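# Sort boxes: full ones into tote, empty ones to desks

## Task

Move each full box in the room so it sits entirely inside the tote, and return each empty box to the desk it belongs on. The robot must not topple or finish the job leaning. Any result that stays in place only because the robot is still holding or pressing it does not count.

## Robot and tools

ROBOT. A Hello Robot Stretch 4 with a single arm: an omni-wheel base, a lift riding up a mast, a telescoping arm reaching forward, a three-joint wrist (yaw, pitch, roll) and a two-finger gripper. It stands about 1.6 m tall; the base rim lies within 0.23 m of the base origin. Cameras: head_camera (420x560), head_left_camera and head_right_camera (fisheye, 420x672), and wrist_camera (616x392) on the gripper.

FRAMES. Base frame: origin on the floor below the base centre, x forward, y left, z up. hand_pose is reported in this frame and marks the point between the fingers, 0.015 m back from the tips; with all wrist joints at zero its axes line up with the base frame. The printed value may be slightly wrong. The odometry frame is wherever the base frame was when the scene began; base_odometry heading runs -3.142 to 3.142, positive to the left.

execute_actions. Argument "actions" is a list holding one action object or nothing (empty list = just report state and pictures). "cameras" picks which images come back: names from head_camera, head_left_camera, head_right_camera, wrist_camera, or "all"; omitted or null also means all, [] means none. An action contains "base", "joints", or both, plus optional "pace" and "contact_limits"; or else "end_of_arm" on its own. Everything in one action starts at once.
- "base": exactly one key, each a relative move from where the base last reported itself. {"translate_m": d} drives straight, forward positive, -2 to 2 m. {"strafe_m": d} slides sideways, left positive, -2 to 2 m. {"rotate_rad": d} spins in place, counter-clockwise (left) positive, -3.2 to 3.2 rad.
- "joints": absolute targets keyed by name, any subset. lift_m 0 to 1.2 m; arm_m 0 to 0.55 m of extension; wrist_yaw_rad -1.134 to 4.276 (0 straight ahead, positive turns left, 3.14 tucked back, beyond 3.4 may hit the arm); wrist_pitch_rad -1.117 to 4.259 (0 level, 1.57 pointing down); wrist_roll_rad -1.117 to 4.259 (0 puts fingers level side by side, positive is clockwise viewed from behind); gripper_m 0 to 0.08 m finger gap. Targets past a limit are clipped and reported; other bad values or unknown keys reject the whole call.
- "pace": "slow", "default", "fast" or "max" (base up to 0.1/0.3/0.4/0.6 m/s and 1/2/3/4 rad/s; slower when the lift is high).
- "contact_limits": {"arm_m": v}, v from 0 (gentlest) to 0.75 (firmest), default 0.5; how much force the arm motion may apply before halting.
- {"end_of_arm": "enable_torque"} revives wrist or gripper motors that shut off.
A part you leave out of an action may keep driving toward its previous target. Once a result reports a stop, the remaining robot calls in that same reply are skipped.

wait: {"seconds": 0 to 10}; lets the scene run, then returns state and pictures.
zoom_image: {"camera": name, "region": [x0, y0, x1, y1]} in pixels of that camera's latest full image, top-left origin, at most 504x504.
read_manual: {"section": "licences"}; only licence text, no motion.
finished_scene: {"scene": n}; closes the scene for good and reports success, so call it only once boxes rest where they belong and the gripper has let go.

READING RESULTS. base_status and joint_status tell how each motion finished: "done"; "off_target" (stopped short, maybe still pushing); "contact_stop_at_<key>" (met resistance; that part may go slack); "limit_stop_at_<name>" such as own_body or tilt; "time_out"; "torque_fault" (motor limp until enable_torque). on_its_own lists things not commanded this call; its "held at" values are targets, not positions. lidar_m gives 12 distances in metres, 30-degree sectors counter-clockwise from straight ahead (4th left, 7th behind, 10th right); "-" means nothing seen or closer than 0.25 m; it senses roughly 0.15 m up to robot height and misses clear or thin objects. wrist_depth_mm is a 7x7 grid of median depths, 100 to 2000 mm, top-left first. turned_by_wheels versus turned_by_imu differing by over ~0.1 rad hints at a bump or slip. base_tilt is in degrees (forward, right positive). motor_effort is percent of maximum, peak in brackets; a load in a level gripper pushes wrist_pitch_rad effort away from 0; wheel efforts positive mean turning right.

GRIPPING. Command gripper_m below the object's width to squeeze. While holding, the reading sits above the command and joint_status usually reads "off_target". If gripper effort stays beyond about 50 points the motor cuts out and may drop the item.

CAUTIONS. Don't drive or turn carrying over 1 kg with arm_m above 0.2, especially at fast paces. Avoid long pushes or pulls, above all with the gripper raised or a high contact limit. Tilting past 6 degrees freezes lift, arm and wheels. Pitching the gripper up while rolled can trigger own_body stops. Pressing the gripper into things, or holding over ~2.7 kg level, faults the wrist. Dropping, slamming or hard collisions are penalised. To unfold at scene start, send lift_m 0.4 with wrist_yaw_rad 0 together. Objects may occasionally get nudged by outside forces; recheck before finishing.

Each tool is called after ">>>" by a JSON object that holds its "op" and its "data".

## Session

>>> {"op": "execute_actions", "data": {"actions": []}}

Scene clock: 0.00 s.
base_odometry: x=+0.000 y=+0.000 heading=+0.000 (m, m, rad; odometry frame)
turned_by_wheels: +0.000 (rad since the last result)
turned_by_imu: +0.000 (rad since the last result)
base_tilt: forward=-0.2 right=+0.0 (deg)
lidar_m: 1.59 1.49 1.50 1.08 1.02 1.10 1.43 1.40 0.91 0.64 0.63 0.66
base_status: not commanded
joint_positions: lift_m=+0.226 arm_m=-0.002 wrist_yaw_rad=+3.089 wrist_pitch_rad=+0.015 wrist_roll_rad=+0.016 gripper_m=+0.040
joint_status: not commanded
motor_effort: lift_m=+21 arm_m=-1 wrist_yaw_rad=-1 wrist_pitch_rad=-6 wrist_roll_rad=+0 gripper_m=+0 wheel_0=+1 wheel_1=-1 wheel_2=+1 (%)
hand_pose: x=-0.0388 y=+0.0984 z=+0.4009 quat_wxyz=(+0.026, -0.007, +0.008, +1.000) (m; base frame)
wrist_depth_mm: 133 135 - 1921 1430 1118 960 / - 135 - 1921 1397 1118 946 / 108 136 245 1921 1430 1138 960 / 124 137 - 1921 1464 1118 960 / 1863 - - 1983 1430 1160 960 / 1618 1499 1499 1499 1281 1160 976 / 1078 574 127 1025 121 - 960
pictures: head_camera, head_left_camera, head_right_camera, wrist_camera
Images, in order (width x height): head_camera 420x560, head_left_camera 420x672, head_right_camera 420x672, wrist_camera 616x392.

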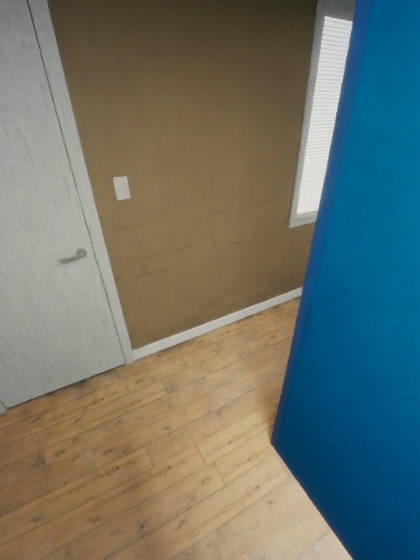

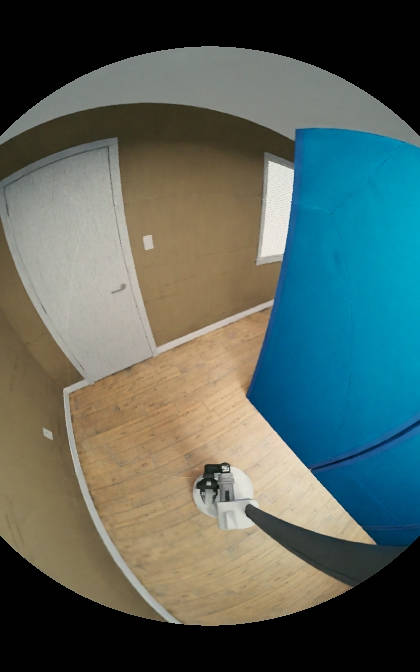

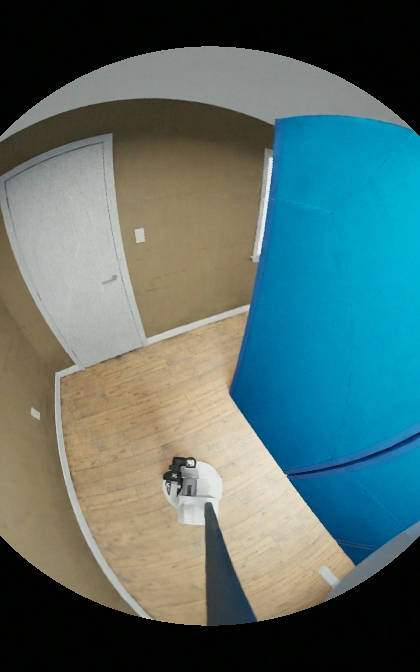

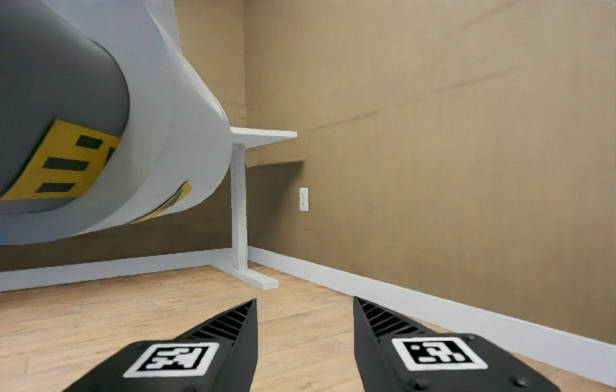

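>>> {"op": "execute_actions", "data": {"actions": [{"base":{"rotate_rad":3.1}}]}}

Scene clock: 3.40 s.
base_odometry: x=+0.000 y=+0.000 heading=+3.099 (m, m, rad; odometry frame)
turned_by_wheels: +3.099 (rad since the last result)
turned_by_imu: +3.073 (rad since the last result)
base_tilt: forward=-0.3 right=+0.1 (deg)
lidar_m: 1.48 1.39 0.95 0.66 0.61 0.66 1.60 1.51 1.54 1.09 1.01 1.09
base_status: done
joint_positions: lift_m=+0.226 arm_m=-0.002 wrist_yaw_rad=+3.089 wrist_pitch_rad=+0.015 wrist_roll_rad=+0.016 gripper_m=+0.040
joint_status: not commanded
motor_effort: lift_m=+21(21) arm_m=-1(2) wrist_yaw_rad=+0(0) wrist_pitch_rad=-6(9) wrist_roll_rad=+0(0) gripper_m=+0(0) wheel_0=-6(12) wheel_1=-6(13) wheel_2=-4(11) (%)
hand_pose: x=-0.0387 y=+0.0984 z=+0.4009 quat_wxyz=(+0.026, -0.007, +0.008, +1.000) (m; base frame)
wrist_depth_mm: 134 135 1756 - 820 676 574 / - 136 1756 - 831 668 569 / 108 136 244 - 842 683 574 / 124 138 1756 - 866 683 574 / 1366 1576 1756 - 842 683 580 / 1397 1499 1537 1499 778 691 580 / 1060 580 127 1025 121 - 580
pictures: head_camera, head_left_camera, head_right_camera, wrist_camera
camera_calibration (this result's frames):
wrist_camera: T_world_to_cam=[[0.0754311, 0.997142, -0.0043109, -0.0971094], [0.0482605, -0.00796886, -0.998803, 0.458369], [-0.995982, 0.0751328, -0.0487237, 0.125071], [0, 0, 0, 1]] pos_world=[0.109772, 0.0910876, 0.463495]
Images, in order (width x height): head_camera 420x560, head_left_camera 420x672, head_right_camera 420x672, wrist_camera 616x392.

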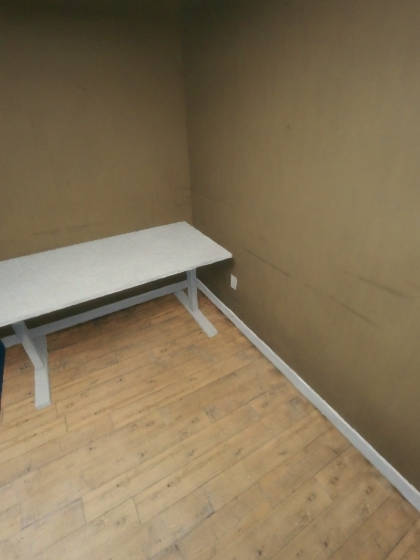

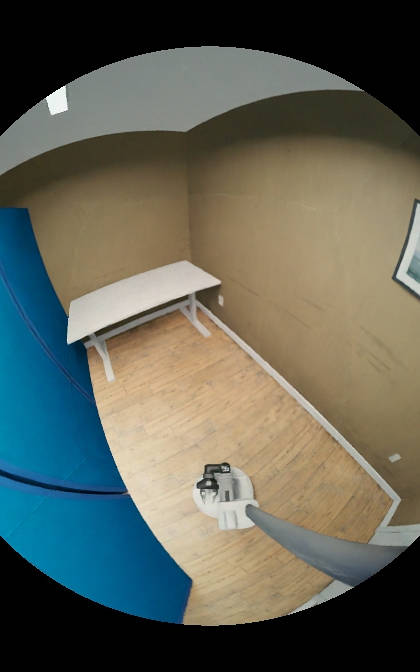

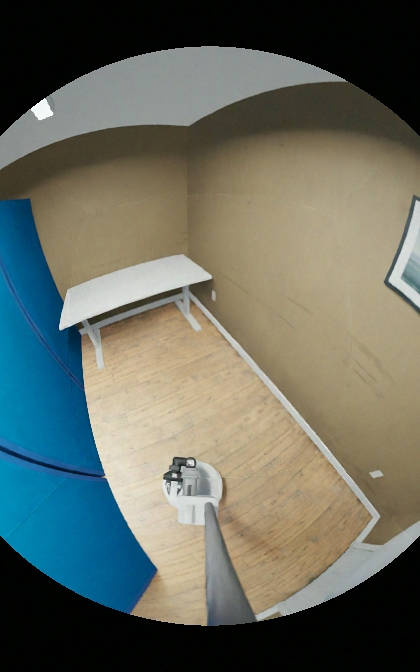

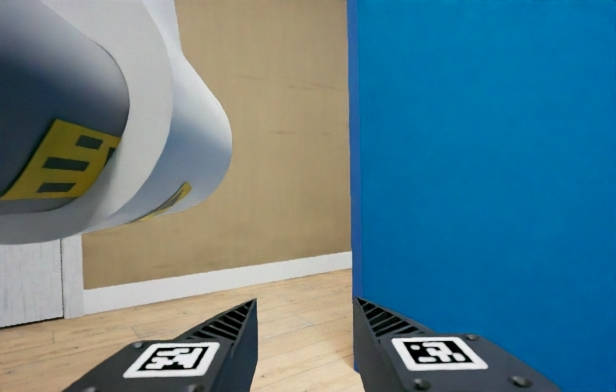

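>>> {"op": "execute_actions", "data": {"actions": [{"base":{"rotate_rad":-2.6}}]}}

>>> {"op": "execute_actions", "data": {"actions": [{"base":{"translate_m":0.9},"joints":{"lift_m":0.4,"wrist_yaw_rad":0}}]}}

Scene clock: 9.17 s.
base_odometry: x=+0.000 y=+0.000 heading=+0.500 (m, m, rad; odometry frame)
turned_by_wheels: -2.599 (rad since the last result)
turned_by_imu: -2.576 (rad since the last result)
base_tilt: forward=-0.3 right=+0.1 (deg)
lidar_m: 1.47 1.55 1.08 1.02 1.10 1.47 1.42 0.93 0.66 0.63 0.67 1.59
base_status: done
joint_positions: lift_m=+0.226 arm_m=-0.002 wrist_yaw_rad=+3.089 wrist_pitch_rad=+0.015 wrist_roll_rad=+0.016 gripper_m=+0.040
joint_status: not commanded
motor_effort: lift_m=+21(21) arm_m=-2(2) wrist_yaw_rad=+0(0) wrist_pitch_rad=-6(9) wrist_roll_rad=+0(1) gripper_m=+1(0) wheel_0=+5(10) wheel_1=+6(14) wheel_2=+4(8) (%)
hand_pose: x=-0.0387 y=+0.0984 z=+0.4009 quat_wxyz=(+0.026, -0.007, +0.008, +1.000) (m; base frame)
wrist_depth_mm: 133 135 - - - 1756 1336 / - 136 - - - 1863 1366 / 108 137 244 - - 1708 1336 / 124 137 - - - 1921 1366 / 1182 1921 - - - 1863 1336 / 1229 1537 1499 1499 1366 1430 1336 / 1060 580 127 1008 121 - 991
pictures: head_camera, head_left_camera, head_right_camera, wrist_camera
camera_calibration (this result's frames):
wrist_camera: T_world_to_cam=[[0.0755072, 0.997136, -0.00430832, -0.097126], [0.04826, -0.00796996, -0.998803, 0.458375], [-0.995977, 0.0752089, -0.0487236, 0.125106], [0, 0, 0, 1]] pos_world=[0.109816, 0.0910919, 0.463504]
Images, in order (width x height): head_camera 420x560, head_left_camera 420x672, head_right_camera 420x672, wrist_camera 616x392.

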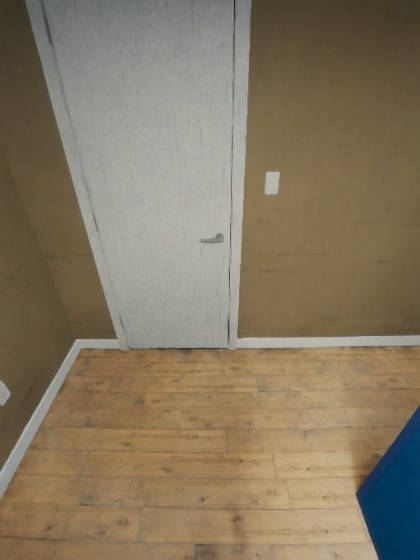

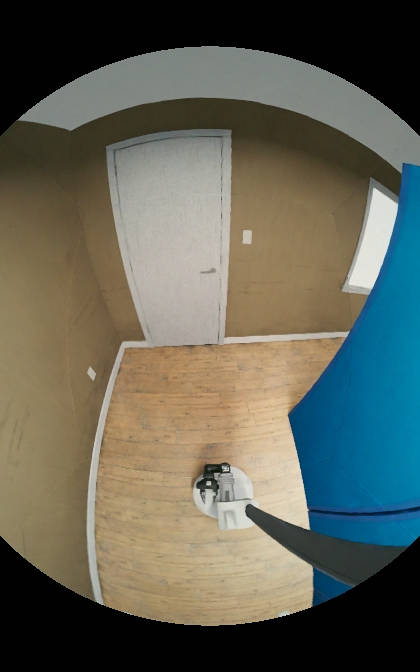

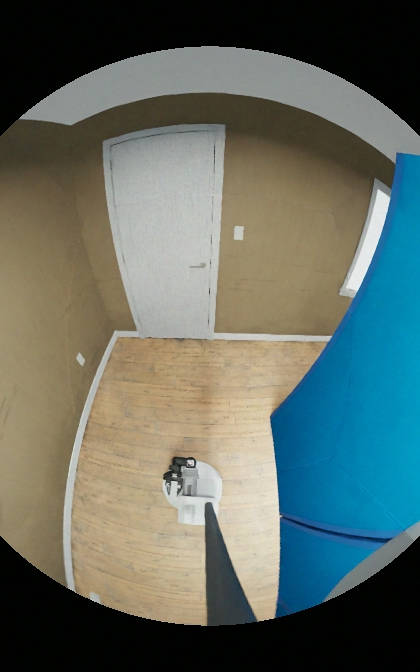

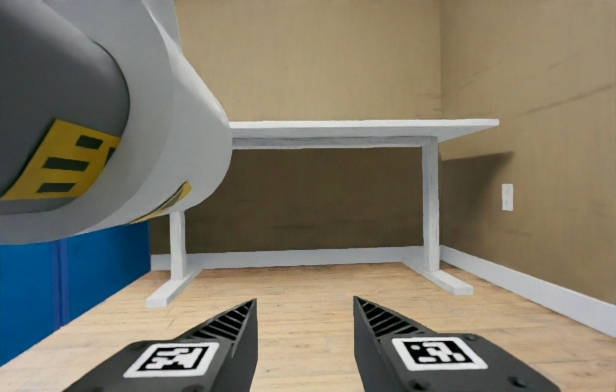

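Scene clock: 13.63 s.
base_odometry: x=+0.790 y=+0.432 heading=+0.500 (m, m, rad; odometry frame)
turned_by_wheels: +0.001 (rad since the last result)
turned_by_imu: +0.002 (rad since the last result)
base_tilt: forward=-0.2 right=+0.2 (deg)
lidar_m: 0.57 0.65 0.87 1.05 1.12 1.52 2.63 0.93 0.71 2.61 0.93 0.66
base_status: done
joint_positions: lift_m=+0.400 arm_m=-0.002 wrist_yaw_rad=+0.000 wrist_pitch_rad=+0.015 wrist_roll_rad=+0.016 gripper_m=+0.040
joint_status: all done
motor_effort: lift_m=+22(25) arm_m=-2(2) wrist_yaw_rad=+0(7) wrist_pitch_rad=-4(8) wrist_roll_rad=+0(0) gripper_m=+0(0) wheel_0=+4(10) wheel_1=+4(11) wheel_2=-1(12) (%)
hand_pose: x=+0.3818 y=-0.0874 z=+0.5749 quat_wxyz=(+1.000, +0.008, +0.008, +0.000) (m; base frame)
wrist_depth_mm: 394 397 397 384 418 418 421 / 394 394 399 387 421 421 424 / 399 399 399 392 421 424 427 / 399 399 402 392 421 424 427 / 399 399 402 397 427 424 427 / 399 402 402 394 427 427 430 / 404 255 127 397 121 - 433
pictures: head_camera, head_left_camera, head_right_camera, wrist_camera
camera_calibration (this result's frames):
wrist_camera: T_world_to_cam=[[-0.023028, -0.999726, -0.00430561, -0.0797144], [-0.0486173, 0.00542151, -0.998803, 0.648497], [0.998552, -0.0227911, -0.0487288, -0.203719], [0, 0, 0, 1]] pos_world=[0.233117, -0.0878513, 0.63745]
Images, in order (width x height): head_camera 420x560, head_left_camera 420x672, head_right_camera 420x672, wrist_camera 616x392.

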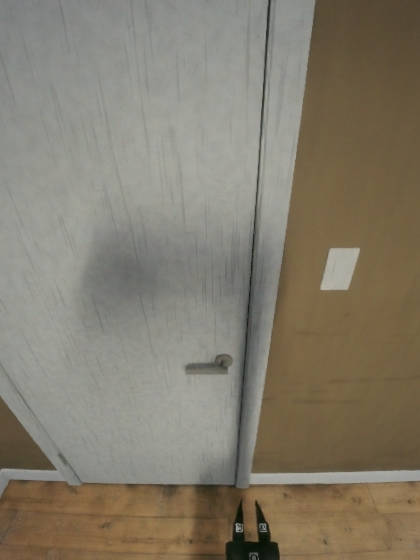

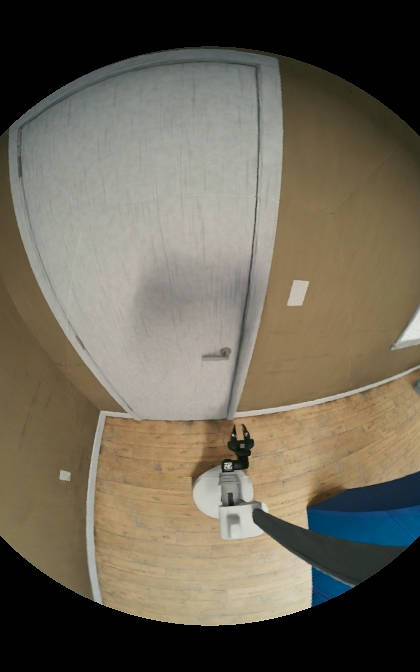

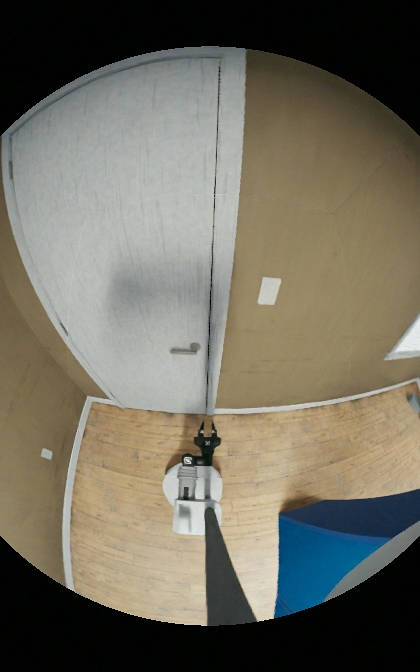

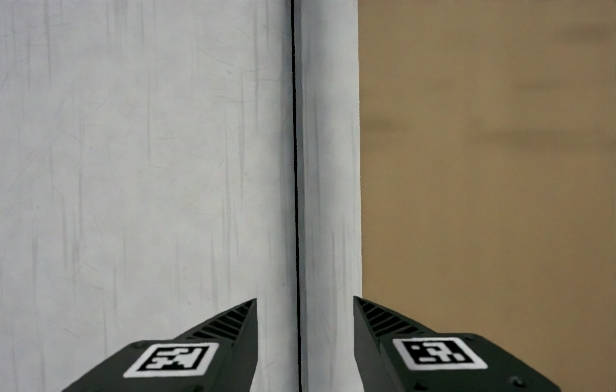

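Close; lidar was off. Turn right.

>>> {"op": "execute_actions", "data": {"actions": [{"base":{"rotate_rad":-1.57}}]}}

Scene clock: 16.50 s.
base_odometry: x=+0.790 y=+0.432 heading=-1.069 (m, m, rad; odometry frame)
turned_by_wheels: -1.569 (rad since the last result)
turned_by_imu: -1.556 (rad since the last result)
base_tilt: forward=-0.3 right=+0.2 (deg)
lidar_m: 1.14 0.94 0.66 0.56 0.65 0.89 1.05 1.11 1.51 2.31 0.93 0.70
base_status: done
joint_positions: lift_m=+0.400 arm_m=-0.002 wrist_yaw_rad=+0.000 wrist_pitch_rad=+0.015 wrist_roll_rad=+0.016 gripper_m=+0.040
joint_status: not commanded
motor_effort: lift_m=+21(22) arm_m=-2(2) wrist_yaw_rad=+0(2) wrist_pitch_rad=-7(8) wrist_roll_rad=+0(1) gripper_m=+0(0) wheel_0=+4(10) wheel_1=+4(14) wheel_2=+5(9) (%)
hand_pose: x=+0.3818 y=-0.0874 z=+0.5749 quat_wxyz=(+1.000, +0.008, +0.008, +0.000) (m; base frame)
wrist_depth_mm: 1138 1756 - - 866 452 418 / 1138 1756 - - - 459 418 / 1118 1708 - - - 462 421 / 1160 1708 - - - 466 427 / 1138 1661 - - - 469 427 / 1138 1708 - - 647 469 427 / 1118 750 127 1366 121 - 427
pictures: head_camera, head_left_camera, head_right_camera, wrist_camera
camera_calibration (this result's frames):
wrist_camera: T_world_to_cam=[[-0.0232163, -0.999721, -0.00430454, -0.0796826], [-0.0486165, 0.0054296, -0.998803, 0.648538], [0.998548, -0.0229793, -0.048729, -0.203735], [0, 0, 0, 1]] pos_world=[0.233119, -0.0878633, 0.637491]
Images, in order (width x height): head_camera 420x560, head_left_camera 420x672, head_right_camera 420x672, wrist_camera 616x392.

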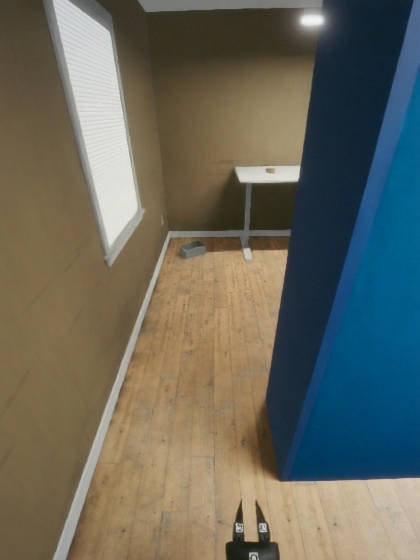

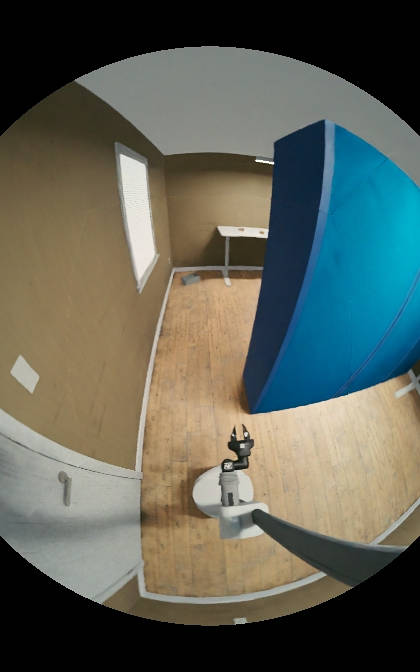

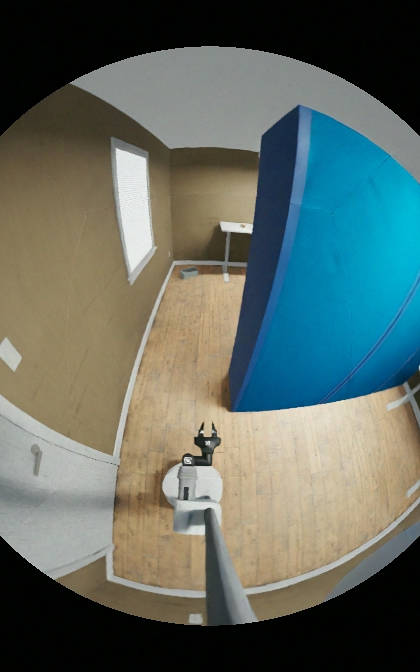

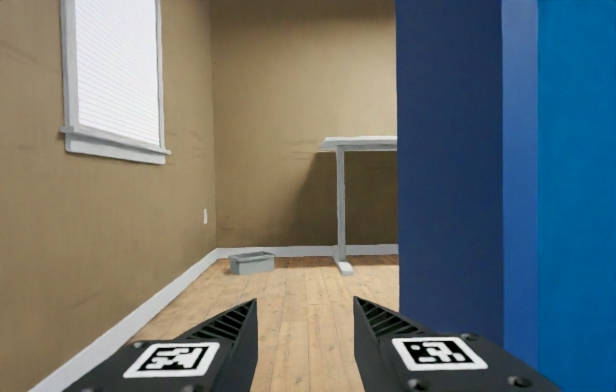

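>>> {"op": "execute_actions", "data": {"actions": [{"base":{"strafe_m":0.14}}], "cameras": []}}

>>> {"op": "execute_actions", "data": {"actions": [{"base":{"translate_m":1.9}}]}}

Scene clock: 19.83 s.
base_odometry: x=+0.912 y=+0.499 heading=-1.068 (m, m, rad; odometry frame)
turned_by_wheels: +0.000 (rad since the last result)
turned_by_imu: +0.000 (rad since the last result)
base_tilt: forward=-0.3 right=+0.2 (deg)
lidar_m: 2.03 0.72 0.49 0.41 0.49 0.69 1.05 1.11 1.52 2.45 0.94 0.79
base_status: done
joint_positions: lift_m=+0.400 arm_m=-0.002 wrist_yaw_rad=+0.000 wrist_pitch_rad=+0.015 wrist_roll_rad=+0.016 gripper_m=+0.040
joint_status: not commanded
motor_effort: lift_m=+22(21) arm_m=-2(2) wrist_yaw_rad=-1(1) wrist_pitch_rad=-7(7) wrist_roll_rad=+0(1) gripper_m=+0(0) wheel_0=-4(14) wheel_1=+5(14) wheel_2=+0(2) (%)
hand_pose: x=+0.3818 y=-0.0874 z=+0.5749 quat_wxyz=(+1.000, +0.008, +0.008, +0.000) (m; base frame)
wrist_depth_mm: 946 1430 - - - 741 521 / 917 1397 - - - 768 525 / 931 1366 - - - 759 530 / 931 1397 - - - 768 530 / 917 1397 - - - 778 530 / 917 1397 1921 - 1756 768 539 / 917 621 128 1397 121 - 530
pictures: none
No camera images: the call's "cameras" was empty. Leave "cameras" out to get every camera's image.

Scene clock: 27.63 s.
base_odometry: x=+1.828 y=-1.166 heading=-1.068 (m, m, rad; odometry frame)
turned_by_wheels: +0.001 (rad since the last result)
turned_by_imu: +0.004 (rad since the last result)
base_tilt: forward=-0.3 right=+0.1 (deg)
lidar_m: 1.09 0.69 0.50 0.45 0.50 0.72 1.96 0.90 1.14 2.43 1.45 1.05
base_status: done
joint_positions: lift_m=+0.400 arm_m=-0.002 wrist_yaw_rad=+0.000 wrist_pitch_rad=+0.015 wrist_roll_rad=+0.016 gripper_m=+0.040
joint_status: not commanded
motor_effort: lift_m=+21(22) arm_m=-2(2) wrist_yaw_rad=+0(1) wrist_pitch_rad=-6(6) wrist_roll_rad=+0(0) gripper_m=+1(0) wheel_0=+5(9) wheel_1=+5(11) wheel_2=-2(13) (%)
hand_pose: x=+0.3818 y=-0.0874 z=+0.5749 quat_wxyz=(+1.000, +0.008, +0.008, +0.000) (m; base frame)
wrist_depth_mm: 946 1430 1499 1499 1537 809 809 / 946 1430 1499 1537 1537 1042 1060 / 960 1430 1537 1537 1537 1499 1576 / 960 1430 1537 1576 1537 1576 1576 / 931 1397 1537 1537 1576 1537 1576 / 917 1430 1537 1537 1537 1576 1576 / 931 627 127 1397 121 - 1336
pictures: head_camera, head_left_camera, head_right_camera, wrist_camera
camera_calibration (this result's frames):
wrist_camera: T_world_to_cam=[[-0.0231608, -0.999722, -0.00430442, -0.079692], [-0.0486167, 0.00542677, -0.998803, 0.648538], [0.998549, -0.0229238, -0.0487289, -0.203735], [0, 0, 0, 1]] pos_world=[0.233124, -0.0878597, 0.637491]
Images, in order (width x height): head_camera 420x560, head_left_camera 420x672, head_right_camera 420x672, wrist_camera 616x392.

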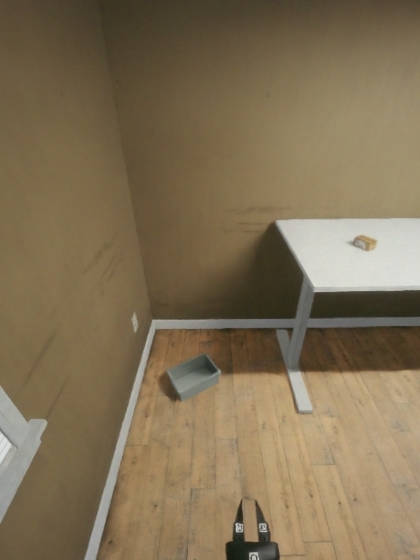

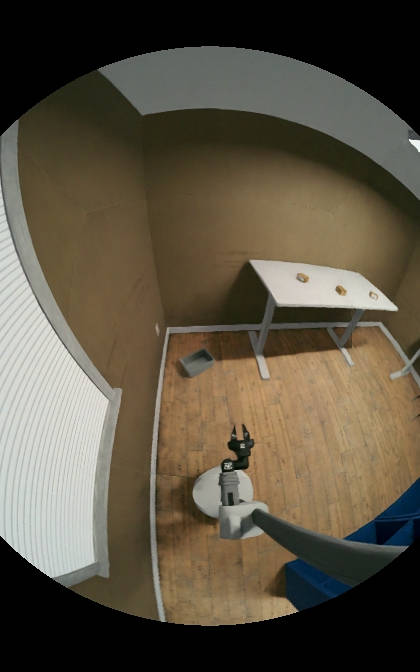

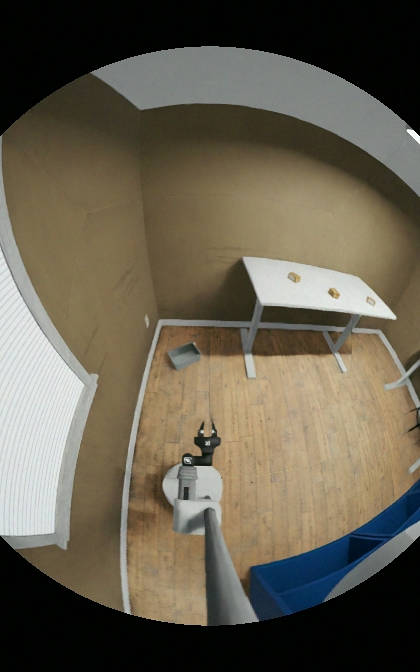

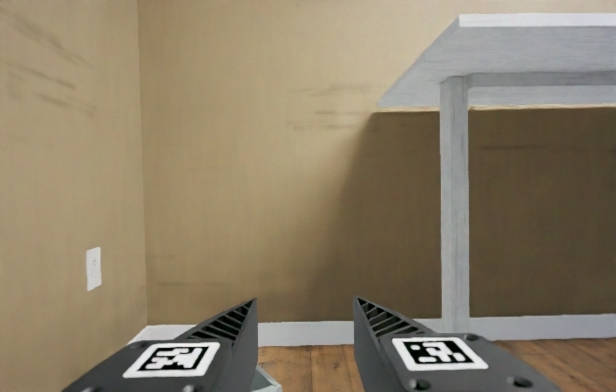

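>>> {"op": "execute_actions", "data": {"actions": [{"base":{"rotate_rad":-1.2}}]}}

Scene clock: 30.07 s.
base_odometry: x=+1.828 y=-1.166 heading=-2.266 (m, m, rad; odometry frame)
turned_by_wheels: -1.199 (rad since the last result)
turned_by_imu: -1.188 (rad since the last result)
base_tilt: forward=-0.3 right=+0.3 (deg)
lidar_m: 1.72 1.06 1.05 0.89 0.52 0.46 0.47 0.61 1.31 0.89 0.96 1.97
base_status: done
joint_positions: lift_m=+0.400 arm_m=-0.002 wrist_yaw_rad=+0.000 wrist_pitch_rad=+0.015 wrist_roll_rad=+0.016 gripper_m=+0.040
joint_status: not commanded
motor_effort: lift_m=+21(21) arm_m=-2(2) wrist_yaw_rad=-1(1) wrist_pitch_rad=-8(7) wrist_roll_rad=+0(1) gripper_m=+1(0) wheel_0=+6(11) wheel_1=+5(11) wheel_2=+5(10) (%)
hand_pose: x=+0.3818 y=-0.0874 z=+0.5749 quat_wxyz=(+1.000, +0.008, +0.008, +0.000) (m; base frame)
wrist_depth_mm: 1808 - - - - - - / 1205 - - - - - - / 1756 1921 - - - - - / 1808 - - - - - - / 1808 - - - - - - / 1756 1863 - - 1808 - 1921 / 1430 759 127 1366 121 - 1336
pictures: head_camera, head_left_camera, head_right_camera, wrist_camera
camera_calibration (this result's frames):
wrist_camera: T_world_to_cam=[[-0.0232004, -0.999722, -0.00430361, -0.0796855], [-0.0486164, 0.00542789, -0.998803, 0.648545], [0.998548, -0.0229634, -0.0487288, -0.203747], [0, 0, 0, 1]] pos_world=[0.233132, -0.0878622, 0.637498]
Images, in order (width x height): head_camera 420x560, head_left_camera 420x672, head_right_camera 420x672, wrist_camera 616x392.

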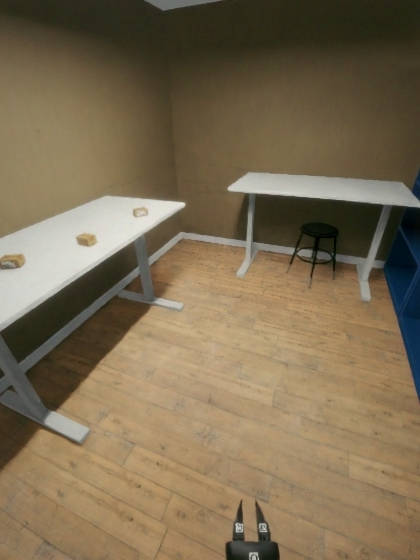

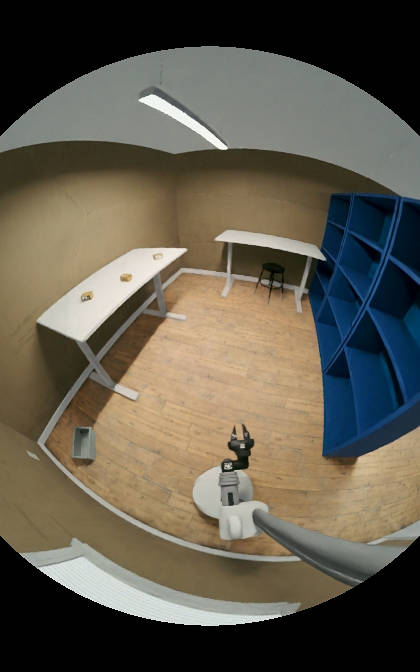

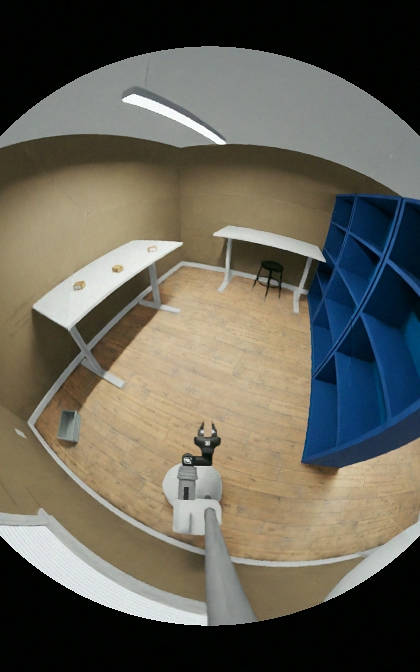

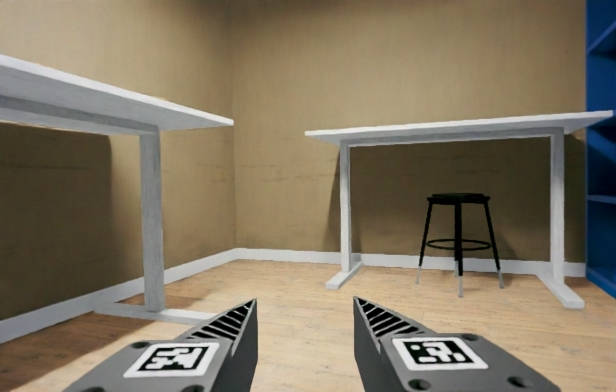

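>>> {"op": "execute_actions", "data": {"actions": [{"base":{"rotate_rad":1.19},"joints":{"lift_m":0.9,"wrist_pitch_rad":0.4,"gripper_m":0.08}}], "cameras": []}}

>>> {"op": "execute_actions", "data": {"actions": [{"base":{"translate_m":0.3}}], "cameras": []}}

>>> {"op": "execute_actions", "data": {"actions": [{"base":{"strafe_m":-0.65}}]}}

Scene clock: 37.53 s.
base_odometry: x=+1.828 y=-1.166 heading=-1.078 (m, m, rad; odometry frame)
turned_by_wheels: +1.189 (rad since the last result)
turned_by_imu: +1.179 (rad since the last result)
base_tilt: forward=-0.3 right=+0.2 (deg)
lidar_m: 1.09 0.77 0.48 0.46 0.51 0.72 1.82 0.90 1.11 2.44 1.42 1.06
base_status: done
joint_positions: lift_m=+0.900 arm_m=-0.002 wrist_yaw_rad=+0.000 wrist_pitch_rad=+0.402 wrist_roll_rad=+0.016 gripper_m=+0.080
joint_status: all done
motor_effort: lift_m=+23(24) arm_m=-2(2) wrist_yaw_rad=+0(1) wrist_pitch_rad=-6(8) wrist_roll_rad=+0(1) gripper_m=+2(2) wheel_0=-6(11) wheel_1=-4(10) wheel_2=-5(9) (%)
hand_pose: x=+0.3649 y=-0.0874 z=+0.9948 quat_wxyz=(+0.980, +0.008, +0.200, -0.002) (m; base frame)
wrist_depth_mm: 960 1366 1366 1397 1430 1430 1430 / 960 1397 1499 1464 1430 1042 1025 / 960 1499 1576 1576 1537 1576 1618 / 946 1464 1708 1661 1618 1661 1661 / 946 1499 1756 1756 1708 1808 1808 / 946 1336 1618 1708 1499 1618 1618 / 820 108 1229 1366 1281 103 -
pictures: none
No camera images: the call's "cameras" was empty. Leave "cameras" out to get every camera's image.

Scene clock: 40.00 s.
base_odometry: x=+1.970 y=-1.430 heading=-1.077 (m, m, rad; odometry frame)
turned_by_wheels: +0.001 (rad since the last result)
turned_by_imu: +0.001 (rad since the last result)
base_tilt: forward=-0.2 right=+0.1 (deg)
lidar_m: 0.79 0.77 0.50 0.47 0.48 0.66 1.99 1.17 1.54 2.42 0.96 0.77
base_status: done
joint_positions: lift_m=+0.900 arm_m=-0.002 wrist_yaw_rad=+0.000 wrist_pitch_rad=+0.402 wrist_roll_rad=+0.016 gripper_m=+0.080
joint_status: not commanded
motor_effort: lift_m=+22(23) arm_m=-2(2) wrist_yaw_rad=-1(1) wrist_pitch_rad=-6(4) wrist_roll_rad=+0(1) gripper_m=+2(2) wheel_0=+5(10) wheel_1=+4(12) wheel_2=-2(14) (%)
hand_pose: x=+0.3649 y=-0.0874 z=+0.9948 quat_wxyz=(+0.980, +0.008, +0.200, -0.002) (m; base frame)
wrist_depth_mm: 976 1118 1098 1118 1160 1118 1160 / 976 1182 1182 1182 1182 1060 1025 / 960 1205 1229 1255 1255 683 554 / 976 1336 1336 1336 1366 1336 1366 / 946 1397 1397 1430 1430 1430 1464 / 946 1336 1499 1499 1499 1499 1537 / 831 108 1281 1397 1281 103 -
pictures: none
No camera images: the call's "cameras" was empty. Leave "cameras" out to get every camera's image.

Scene clock: 43.50 s.
base_odometry: x=+1.398 y=-1.738 heading=-1.077 (m, m, rad; odometry frame)
turned_by_wheels: +0.000 (rad since the last result)
turned_by_imu: +0.000 (rad since the last result)
base_tilt: forward=-0.2 right=+0.1 (deg)
lidar_m: 0.67 0.69 1.15 1.12 1.15 1.64 1.06 1.13 1.49 1.78 0.98 0.71
base_status: done
joint_positions: lift_m=+0.900 arm_m=-0.002 wrist_yaw_rad=+0.000 wrist_pitch_rad=+0.402 wrist_roll_rad=+0.016 gripper_m=+0.080
joint_status: not commanded
motor_effort: lift_m=+22(23) arm_m=-2(2) wrist_yaw_rad=+0(0) wrist_pitch_rad=-8(7) wrist_roll_rad=+0(0) gripper_m=+2(2) wheel_0=+3(13) wheel_1=-4(13) wheel_2=+0(3) (%)
hand_pose: x=+0.3649 y=-0.0874 z=+0.9948 quat_wxyz=(+0.980, +0.008, +0.200, -0.002) (m; base frame)
wrist_depth_mm: 1118 1118 1118 1138 1138 1160 1160 / 1182 1160 1118 931 1060 1025 1025 / 1229 585 574 569 559 554 554 / 1308 1336 854 1336 1336 1366 1366 / 1397 1430 1397 1430 1464 1464 1430 / 1499 1499 1464 1537 1537 1576 1576 / 1464 107 1060 1397 1281 103 -
pictures: head_camera, head_left_camera, head_right_camera, wrist_camera
camera_calibration (this result's frames):
wrist_camera: T_world_to_cam=[[-0.0230428, -0.999723, 0.00473856, -0.0873085], [-0.421856, 0.00542607, -0.906646, 1.11163], [0.90637, -0.0228907, -0.421865, 0.238459], [0, 0, 0, 1]] pos_world=[0.250806, -0.0878577, 1.10887]
Images, in order (width x height): head_camera 420x560, head_left_camera 420x672, head_right_camera 420x672, wrist_camera 616x392.

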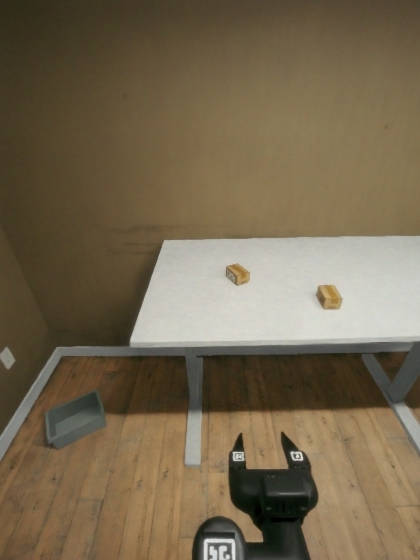

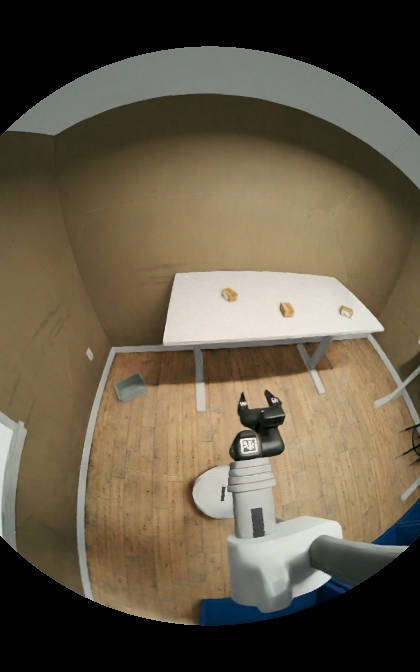

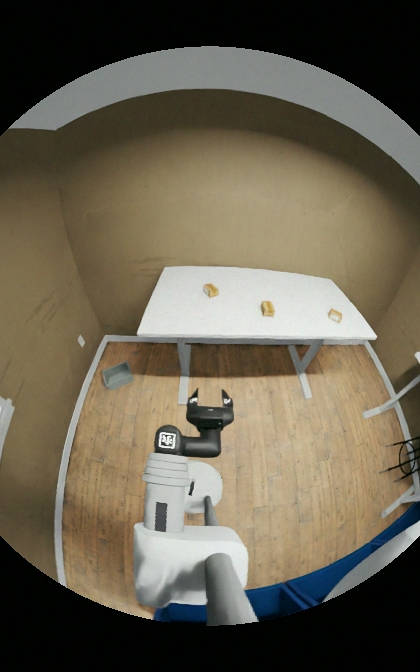

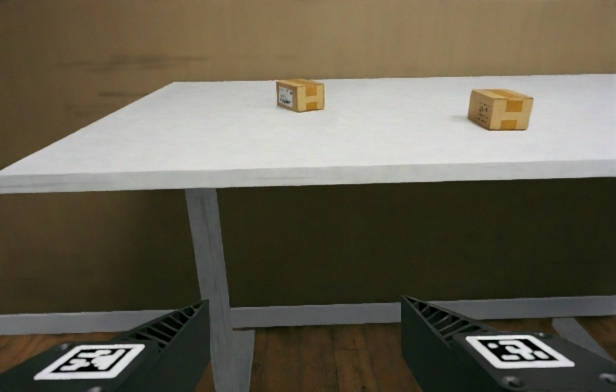

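>>> {"op": "zoom_image", "data": {"camera": "wrist_camera", "region": [250, 60, 560, 150]}}

Region (250, 60, 560, 150) of wrist_camera's 616x392 image, scaled by 1.626; it fills the top 146 rows of this view, and the rest is white.

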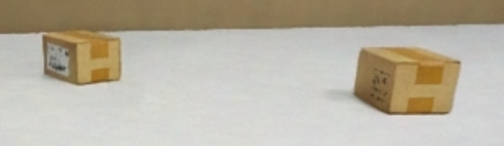

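>>> {"op": "execute_actions", "data": {"actions": [{"base":{"strafe_m":-0.33},"joints":{"wrist_pitch_rad":0.6}}], "cameras": []}}

>>> {"op": "execute_actions", "data": {"actions": [{"base":{"translate_m":0.2},"joints":{"lift_m":0.95}}], "cameras": ["head_camera","wrist_camera"]}}

Scene clock: 51.87 s.
base_odometry: x=+1.107 y=-1.894 heading=-1.077 (m, m, rad; odometry frame)
turned_by_wheels: +0.000 (rad since the last result)
turned_by_imu: +0.000 (rad since the last result)
base_tilt: forward=-0.3 right=+0.3 (deg)
lidar_m: 0.66 0.68 1.33 1.46 1.51 1.10 1.06 1.12 1.49 1.44 1.02 0.72
base_status: done
joint_positions: lift_m=+0.900 arm_m=-0.002 wrist_yaw_rad=+0.000 wrist_pitch_rad=+0.602 wrist_roll_rad=+0.016 gripper_m=+0.080
joint_status: all done
motor_effort: lift_m=+22(22) arm_m=-2(2) wrist_yaw_rad=+0(1) wrist_pitch_rad=-5(8) wrist_roll_rad=+0(1) gripper_m=+1(2) wheel_0=+3(11) wheel_1=-5(15) wheel_2=+0(0) (%)
hand_pose: x=+0.3445 y=-0.0874 z=+0.9577 quat_wxyz=(+0.955, +0.008, +0.296, -0.002) (m; base frame)
wrist_depth_mm: 627 621 615 539 597 597 574 / 445 469 466 469 462 459 466 / 960 1397 1397 1366 1397 1397 991 / 1430 1464 1499 1499 1537 1537 1499 / 1576 1464 1537 1537 1576 1499 1499 / 1336 1255 1366 1336 1281 1255 1336 / 1205 108 1138 1182 1118 103 -
pictures: none
No camera images: the call's "cameras" was empty. Leave "cameras" out to get every camera's image.

Scene clock: 53.93 s.
base_odometry: x=+1.202 y=-2.070 heading=-1.077 (m, m, rad; odometry frame)
turned_by_wheels: +0.001 (rad since the last result)
turned_by_imu: +0.001 (rad since the last result)
base_tilt: forward=-0.3 right=+0.2 (deg)
lidar_m: 0.46 0.47 0.67 1.46 1.55 1.34 1.26 1.31 1.54 1.44 0.73 0.49
base_status: done
joint_positions: lift_m=+0.950 arm_m=-0.002 wrist_yaw_rad=+0.000 wrist_pitch_rad=+0.602 wrist_roll_rad=+0.016 gripper_m=+0.080
joint_status: all done
motor_effort: lift_m=+22(24) arm_m=-2(2) wrist_yaw_rad=+0(1) wrist_pitch_rad=-4(5) wrist_roll_rad=+0(1) gripper_m=+2(2) wheel_0=+4(10) wheel_1=+7(9) wheel_2=-3(13) (%)
hand_pose: x=+0.3445 y=-0.0874 z=+1.0076 quat_wxyz=(+0.955, +0.008, +0.296, -0.002) (m; base frame)
wrist_depth_mm: 842 831 831 809 809 820 798 / 539 559 554 484 539 539 539 / 415 413 413 402 407 404 404 / 330 330 329 327 327 324 324 / 778 1366 1397 1397 1397 1430 1366 / 931 1397 1397 1397 1366 1397 1042 / 1255 107 1182 1229 1160 103 -
pictures: head_camera, wrist_camera
camera_calibration (this result's frames):
wrist_camera: T_world_to_cam=[[-0.0216601, -0.999723, 0.00921654, -0.0928306], [-0.593412, 0.00543666, -0.804881, 1.07117], [0.804608, -0.022903, -0.593365, 0.470219], [0, 0, 0, 1]] pos_world=[0.255294, -0.0878591, 1.14203]
Images, in order (width x height): head_camera 420x560, wrist_camera 616x392.

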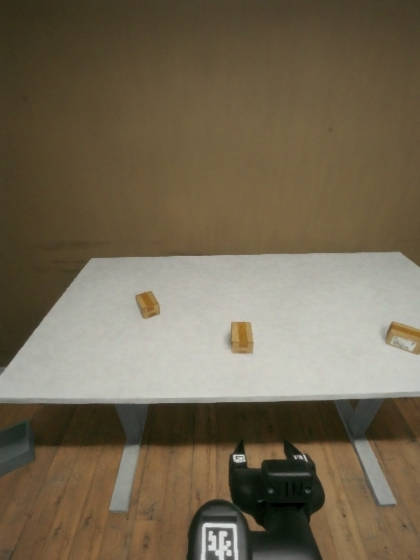

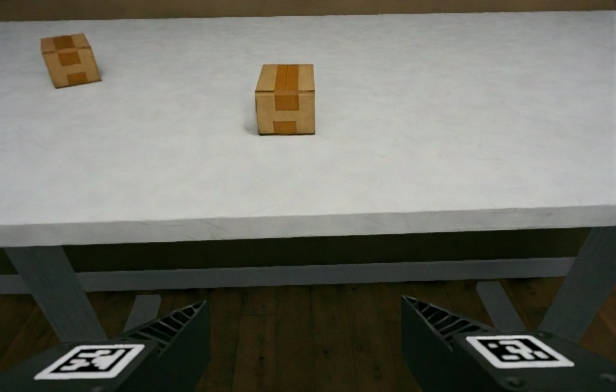

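>>> {"op": "execute_actions", "data": {"actions": [{"base":{"strafe_m":0.02},"joints":{"wrist_pitch_rad":0.3,"lift_m":0.87,"arm_m":0.15}}], "cameras": ["head_camera","wrist_camera"]}}

Scene clock: 59.43 s.
base_odometry: x=+1.219 y=-2.060 heading=-1.077 (m, m, rad; odometry frame)
turned_by_wheels: +0.000 (rad since the last result)
turned_by_imu: +0.000 (rad since the last result)
base_tilt: forward=-0.2 right=+0.2 (deg)
lidar_m: 0.47 0.52 0.69 1.44 1.51 1.34 1.27 1.32 1.57 1.47 0.74 0.53
base_status: done
joint_positions: lift_m=+0.870 arm_m=+0.149 wrist_yaw_rad=+0.000 wrist_pitch_rad=+0.303 wrist_roll_rad=+0.016 gripper_m=+0.080
joint_status: all done
motor_effort: lift_m=+19(24) arm_m=+5(5) wrist_yaw_rad=-1(1) wrist_pitch_rad=-7(13) wrist_roll_rad=+0(1) gripper_m=+2(2) wheel_0=-3(12) wheel_1=+3(12) wheel_2=+0(4) (%)
hand_pose: x=+0.5231 y=-0.0874 z=+0.9850 quat_wxyz=(+0.989, +0.008, +0.151, -0.001) (m; base frame)
wrist_depth_mm: 809 820 831 820 820 831 842 / 842 842 854 866 866 891 878 / 798 788 768 750 723 723 723 / 407 436 430 267 421 418 415 / 303 304 300 257 296 293 291 / 232 231 229 229 217 227 225 / 196 107 174 185 172 103 -
pictures: head_camera, wrist_camera
camera_calibration (this result's frames):
wrist_camera: T_world_to_cam=[[-0.0232089, -0.999728, 0.00242607, -0.0812135], [-0.329697, 0.00536299, -0.944072, 1.15812], [0.943802, -0.0227108, -0.329732, -0.0193905], [0, 0, 0, 1]] pos_world=[0.398244, -0.0878428, 1.08715]
Images, in order (width x height): head_camera 420x560, wrist_camera 616x392.

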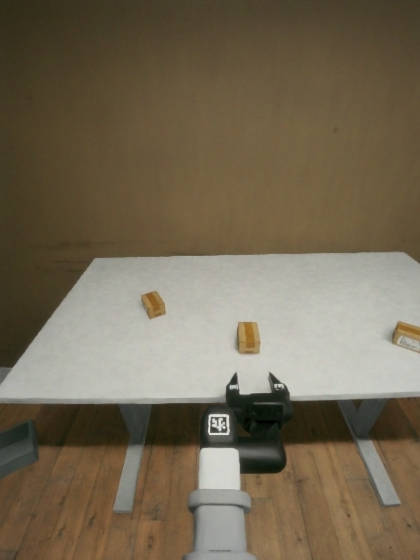

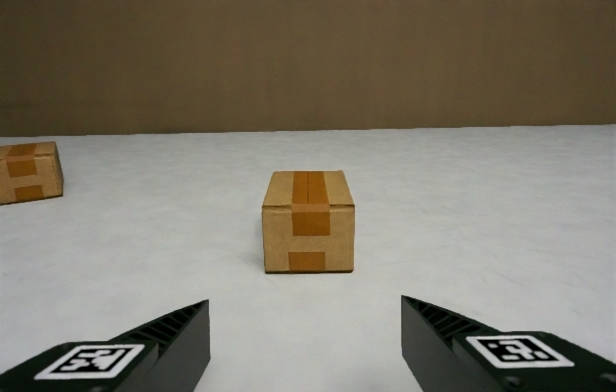

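>>> {"op": "execute_actions", "data": {"actions": [{"joints":{"lift_m":0.865,"arm_m":0.31}}], "cameras": ["head_camera","wrist_camera"]}}

Scene clock: 62.77 s.
base_odometry: x=+1.219 y=-2.060 heading=-1.077 (m, m, rad; odometry frame)
turned_by_wheels: +0.000 (rad since the last result)
turned_by_imu: +0.000 (rad since the last result)
base_tilt: forward=-0.3 right=+0.1 (deg)
lidar_m: 0.47 0.49 0.70 1.43 1.49 1.33 1.28 1.31 1.54 1.47 0.71 0.49
base_status: not commanded
joint_positions: lift_m=+0.865 arm_m=+0.309 wrist_yaw_rad=+0.000 wrist_pitch_rad=+0.302 wrist_roll_rad=+0.016 gripper_m=+0.080
joint_status: all done
motor_effort: lift_m=+18(19) arm_m=+5(5) wrist_yaw_rad=-1(1) wrist_pitch_rad=-7(8) wrist_roll_rad=+0(0) gripper_m=+2(2) wheel_0=-3(3) wheel_1=+3(3) wheel_2=+0(0) (%)
hand_pose: x=+0.6831 y=-0.0874 z=+0.9801 quat_wxyz=(+0.989, +0.008, +0.151, -0.001) (m; base frame)
wrist_depth_mm: 661 668 676 676 683 683 691 / 699 699 707 715 707 715 715 / 715 707 723 732 707 691 676 / 421 415 413 407 402 399 397 / 291 289 287 173 282 281 279 / 222 221 147 133 139 216 215 / 187 108 113 108 110 103 -
pictures: head_camera, wrist_camera
camera_calibration (this result's frames):
wrist_camera: T_world_to_cam=[[-0.0232186, -0.999727, 0.00242324, -0.0774802], [-0.329589, 0.00536625, -0.944109, 1.20616], [0.943839, -0.0227196, -0.329623, -0.172179], [0, 0, 0, 1]] pos_world=[0.558246, -0.0878435, 1.08218]
Images, in order (width x height): head_camera 420x560, wrist_camera 616x392.

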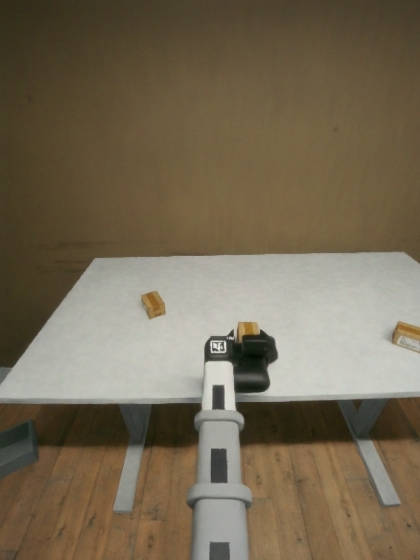

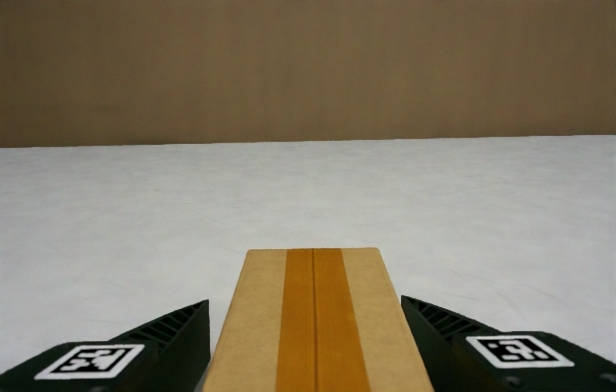

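>>> {"op": "execute_actions", "data": {"actions": [{"joints":{"gripper_m":0.045}}], "cameras": []}}

>>> {"op": "execute_actions", "data": {"actions": [{"joints":{"lift_m":0.92}}], "cameras": ["head_camera","wrist_camera"]}}

Scene clock: 65.87 s.
base_odometry: x=+1.219 y=-2.060 heading=-1.077 (m, m, rad; odometry frame)
turned_by_wheels: +0.000 (rad since the last result)
turned_by_imu: +0.000 (rad since the last result)
base_tilt: forward=-0.3 right=+0.2 (deg)
lidar_m: 0.49 0.51 0.67 1.45 1.52 1.33 1.26 1.31 1.55 1.46 0.72 0.48
base_status: not commanded
joint_positions: lift_m=+0.865 arm_m=+0.309 wrist_yaw_rad=+0.000 wrist_pitch_rad=+0.302 wrist_roll_rad=+0.016 gripper_m=+0.059
joint_status: gripper_m off_target (ended at +0.059, target +0.045)
on_its_own: gripper_m is held at +0.054, not at your +0.045, by its contact guard: the fingers met something
motor_effort: lift_m=+18(18) arm_m=+4(5) wrist_yaw_rad=-1(2) wrist_pitch_rad=-7(8) wrist_roll_rad=+0(1) gripper_m=-37(38) wheel_0=-3(3) wheel_1=+3(3) wheel_2=+0(1) (%)
hand_pose: x=+0.6831 y=-0.0874 z=+0.9801 quat_wxyz=(+0.989, +0.008, +0.151, -0.001) (m; base frame)
wrist_depth_mm: 668 668 676 676 683 691 691 / 683 699 707 699 715 715 715 / 707 707 723 723 707 691 676 / 418 421 415 407 404 399 397 / 290 290 289 173 283 281 278 / 224 221 140 134 139 217 216 / 187 105 108 108 104 - -
pictures: none
No camera images: the call's "cameras" was empty. Leave "cameras" out to get every camera's image.

Scene clock: 67.00 s.
base_odometry: x=+1.219 y=-2.060 heading=-1.077 (m, m, rad; odometry frame)
turned_by_wheels: +0.000 (rad since the last result)
turned_by_imu: +0.000 (rad since the last result)
base_tilt: forward=-0.4 right=+0.2 (deg)
lidar_m: 0.47 0.50 0.66 1.45 1.50 1.33 1.27 1.32 1.56 1.46 0.70 0.50
base_status: not commanded
joint_positions: lift_m=+0.920 arm_m=+0.309 wrist_yaw_rad=+0.000 wrist_pitch_rad=+0.305 wrist_roll_rad=+0.016 gripper_m=+0.059
joint_status: all done
on_its_own: gripper_m is held at +0.054, not at your +0.045, by its contact guard: the fingers met something
motor_effort: lift_m=+24(25) arm_m=+5(5) wrist_yaw_rad=-1(2) wrist_pitch_rad=-14(15) wrist_roll_rad=+0(1) gripper_m=-37(37) wheel_0=-3(3) wheel_1=+3(3) wheel_2=+0(0) (%)
hand_pose: x=+0.6830 y=-0.0874 z=+1.0341 quat_wxyz=(+0.988, +0.008, +0.152, -0.001) (m; base frame)
wrist_depth_mm: 668 661 668 676 676 683 691 / 699 699 707 699 715 715 715 / 723 723 723 741 741 750 759 / 591 585 580 574 564 554 554 / 407 404 402 174 394 389 392 / 312 312 140 133 139 303 303 / 262 105 108 108 104 - 265
pictures: head_camera, wrist_camera
camera_calibration (this result's frames):
wrist_camera: T_world_to_cam=[[-0.0231603, -0.999729, 0.00248087, -0.0777026], [-0.331937, 0.00534905, -0.943286, 1.25787], [0.943017, -0.0226703, -0.331971, -0.151278], [0, 0, 0, 1]] pos_world=[0.558391, -0.0878394, 1.1365]
Images, in order (width x height): head_camera 420x560, wrist_camera 616x392.

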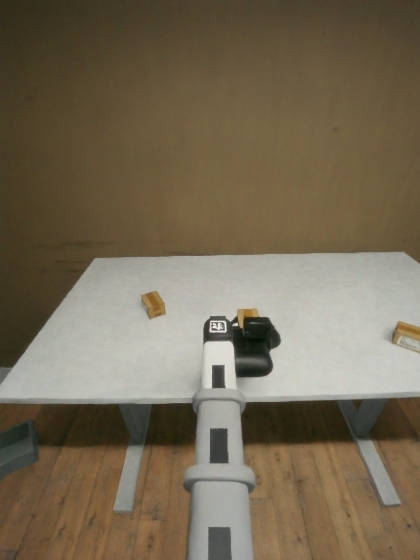

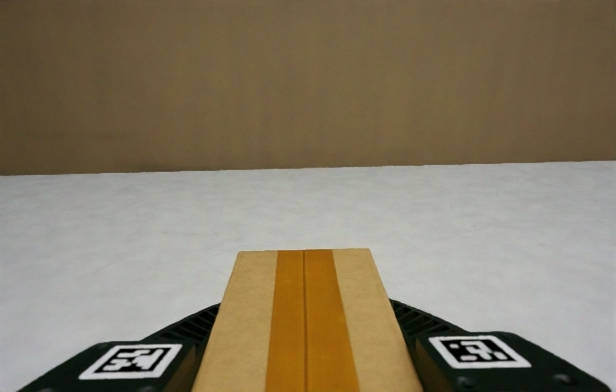

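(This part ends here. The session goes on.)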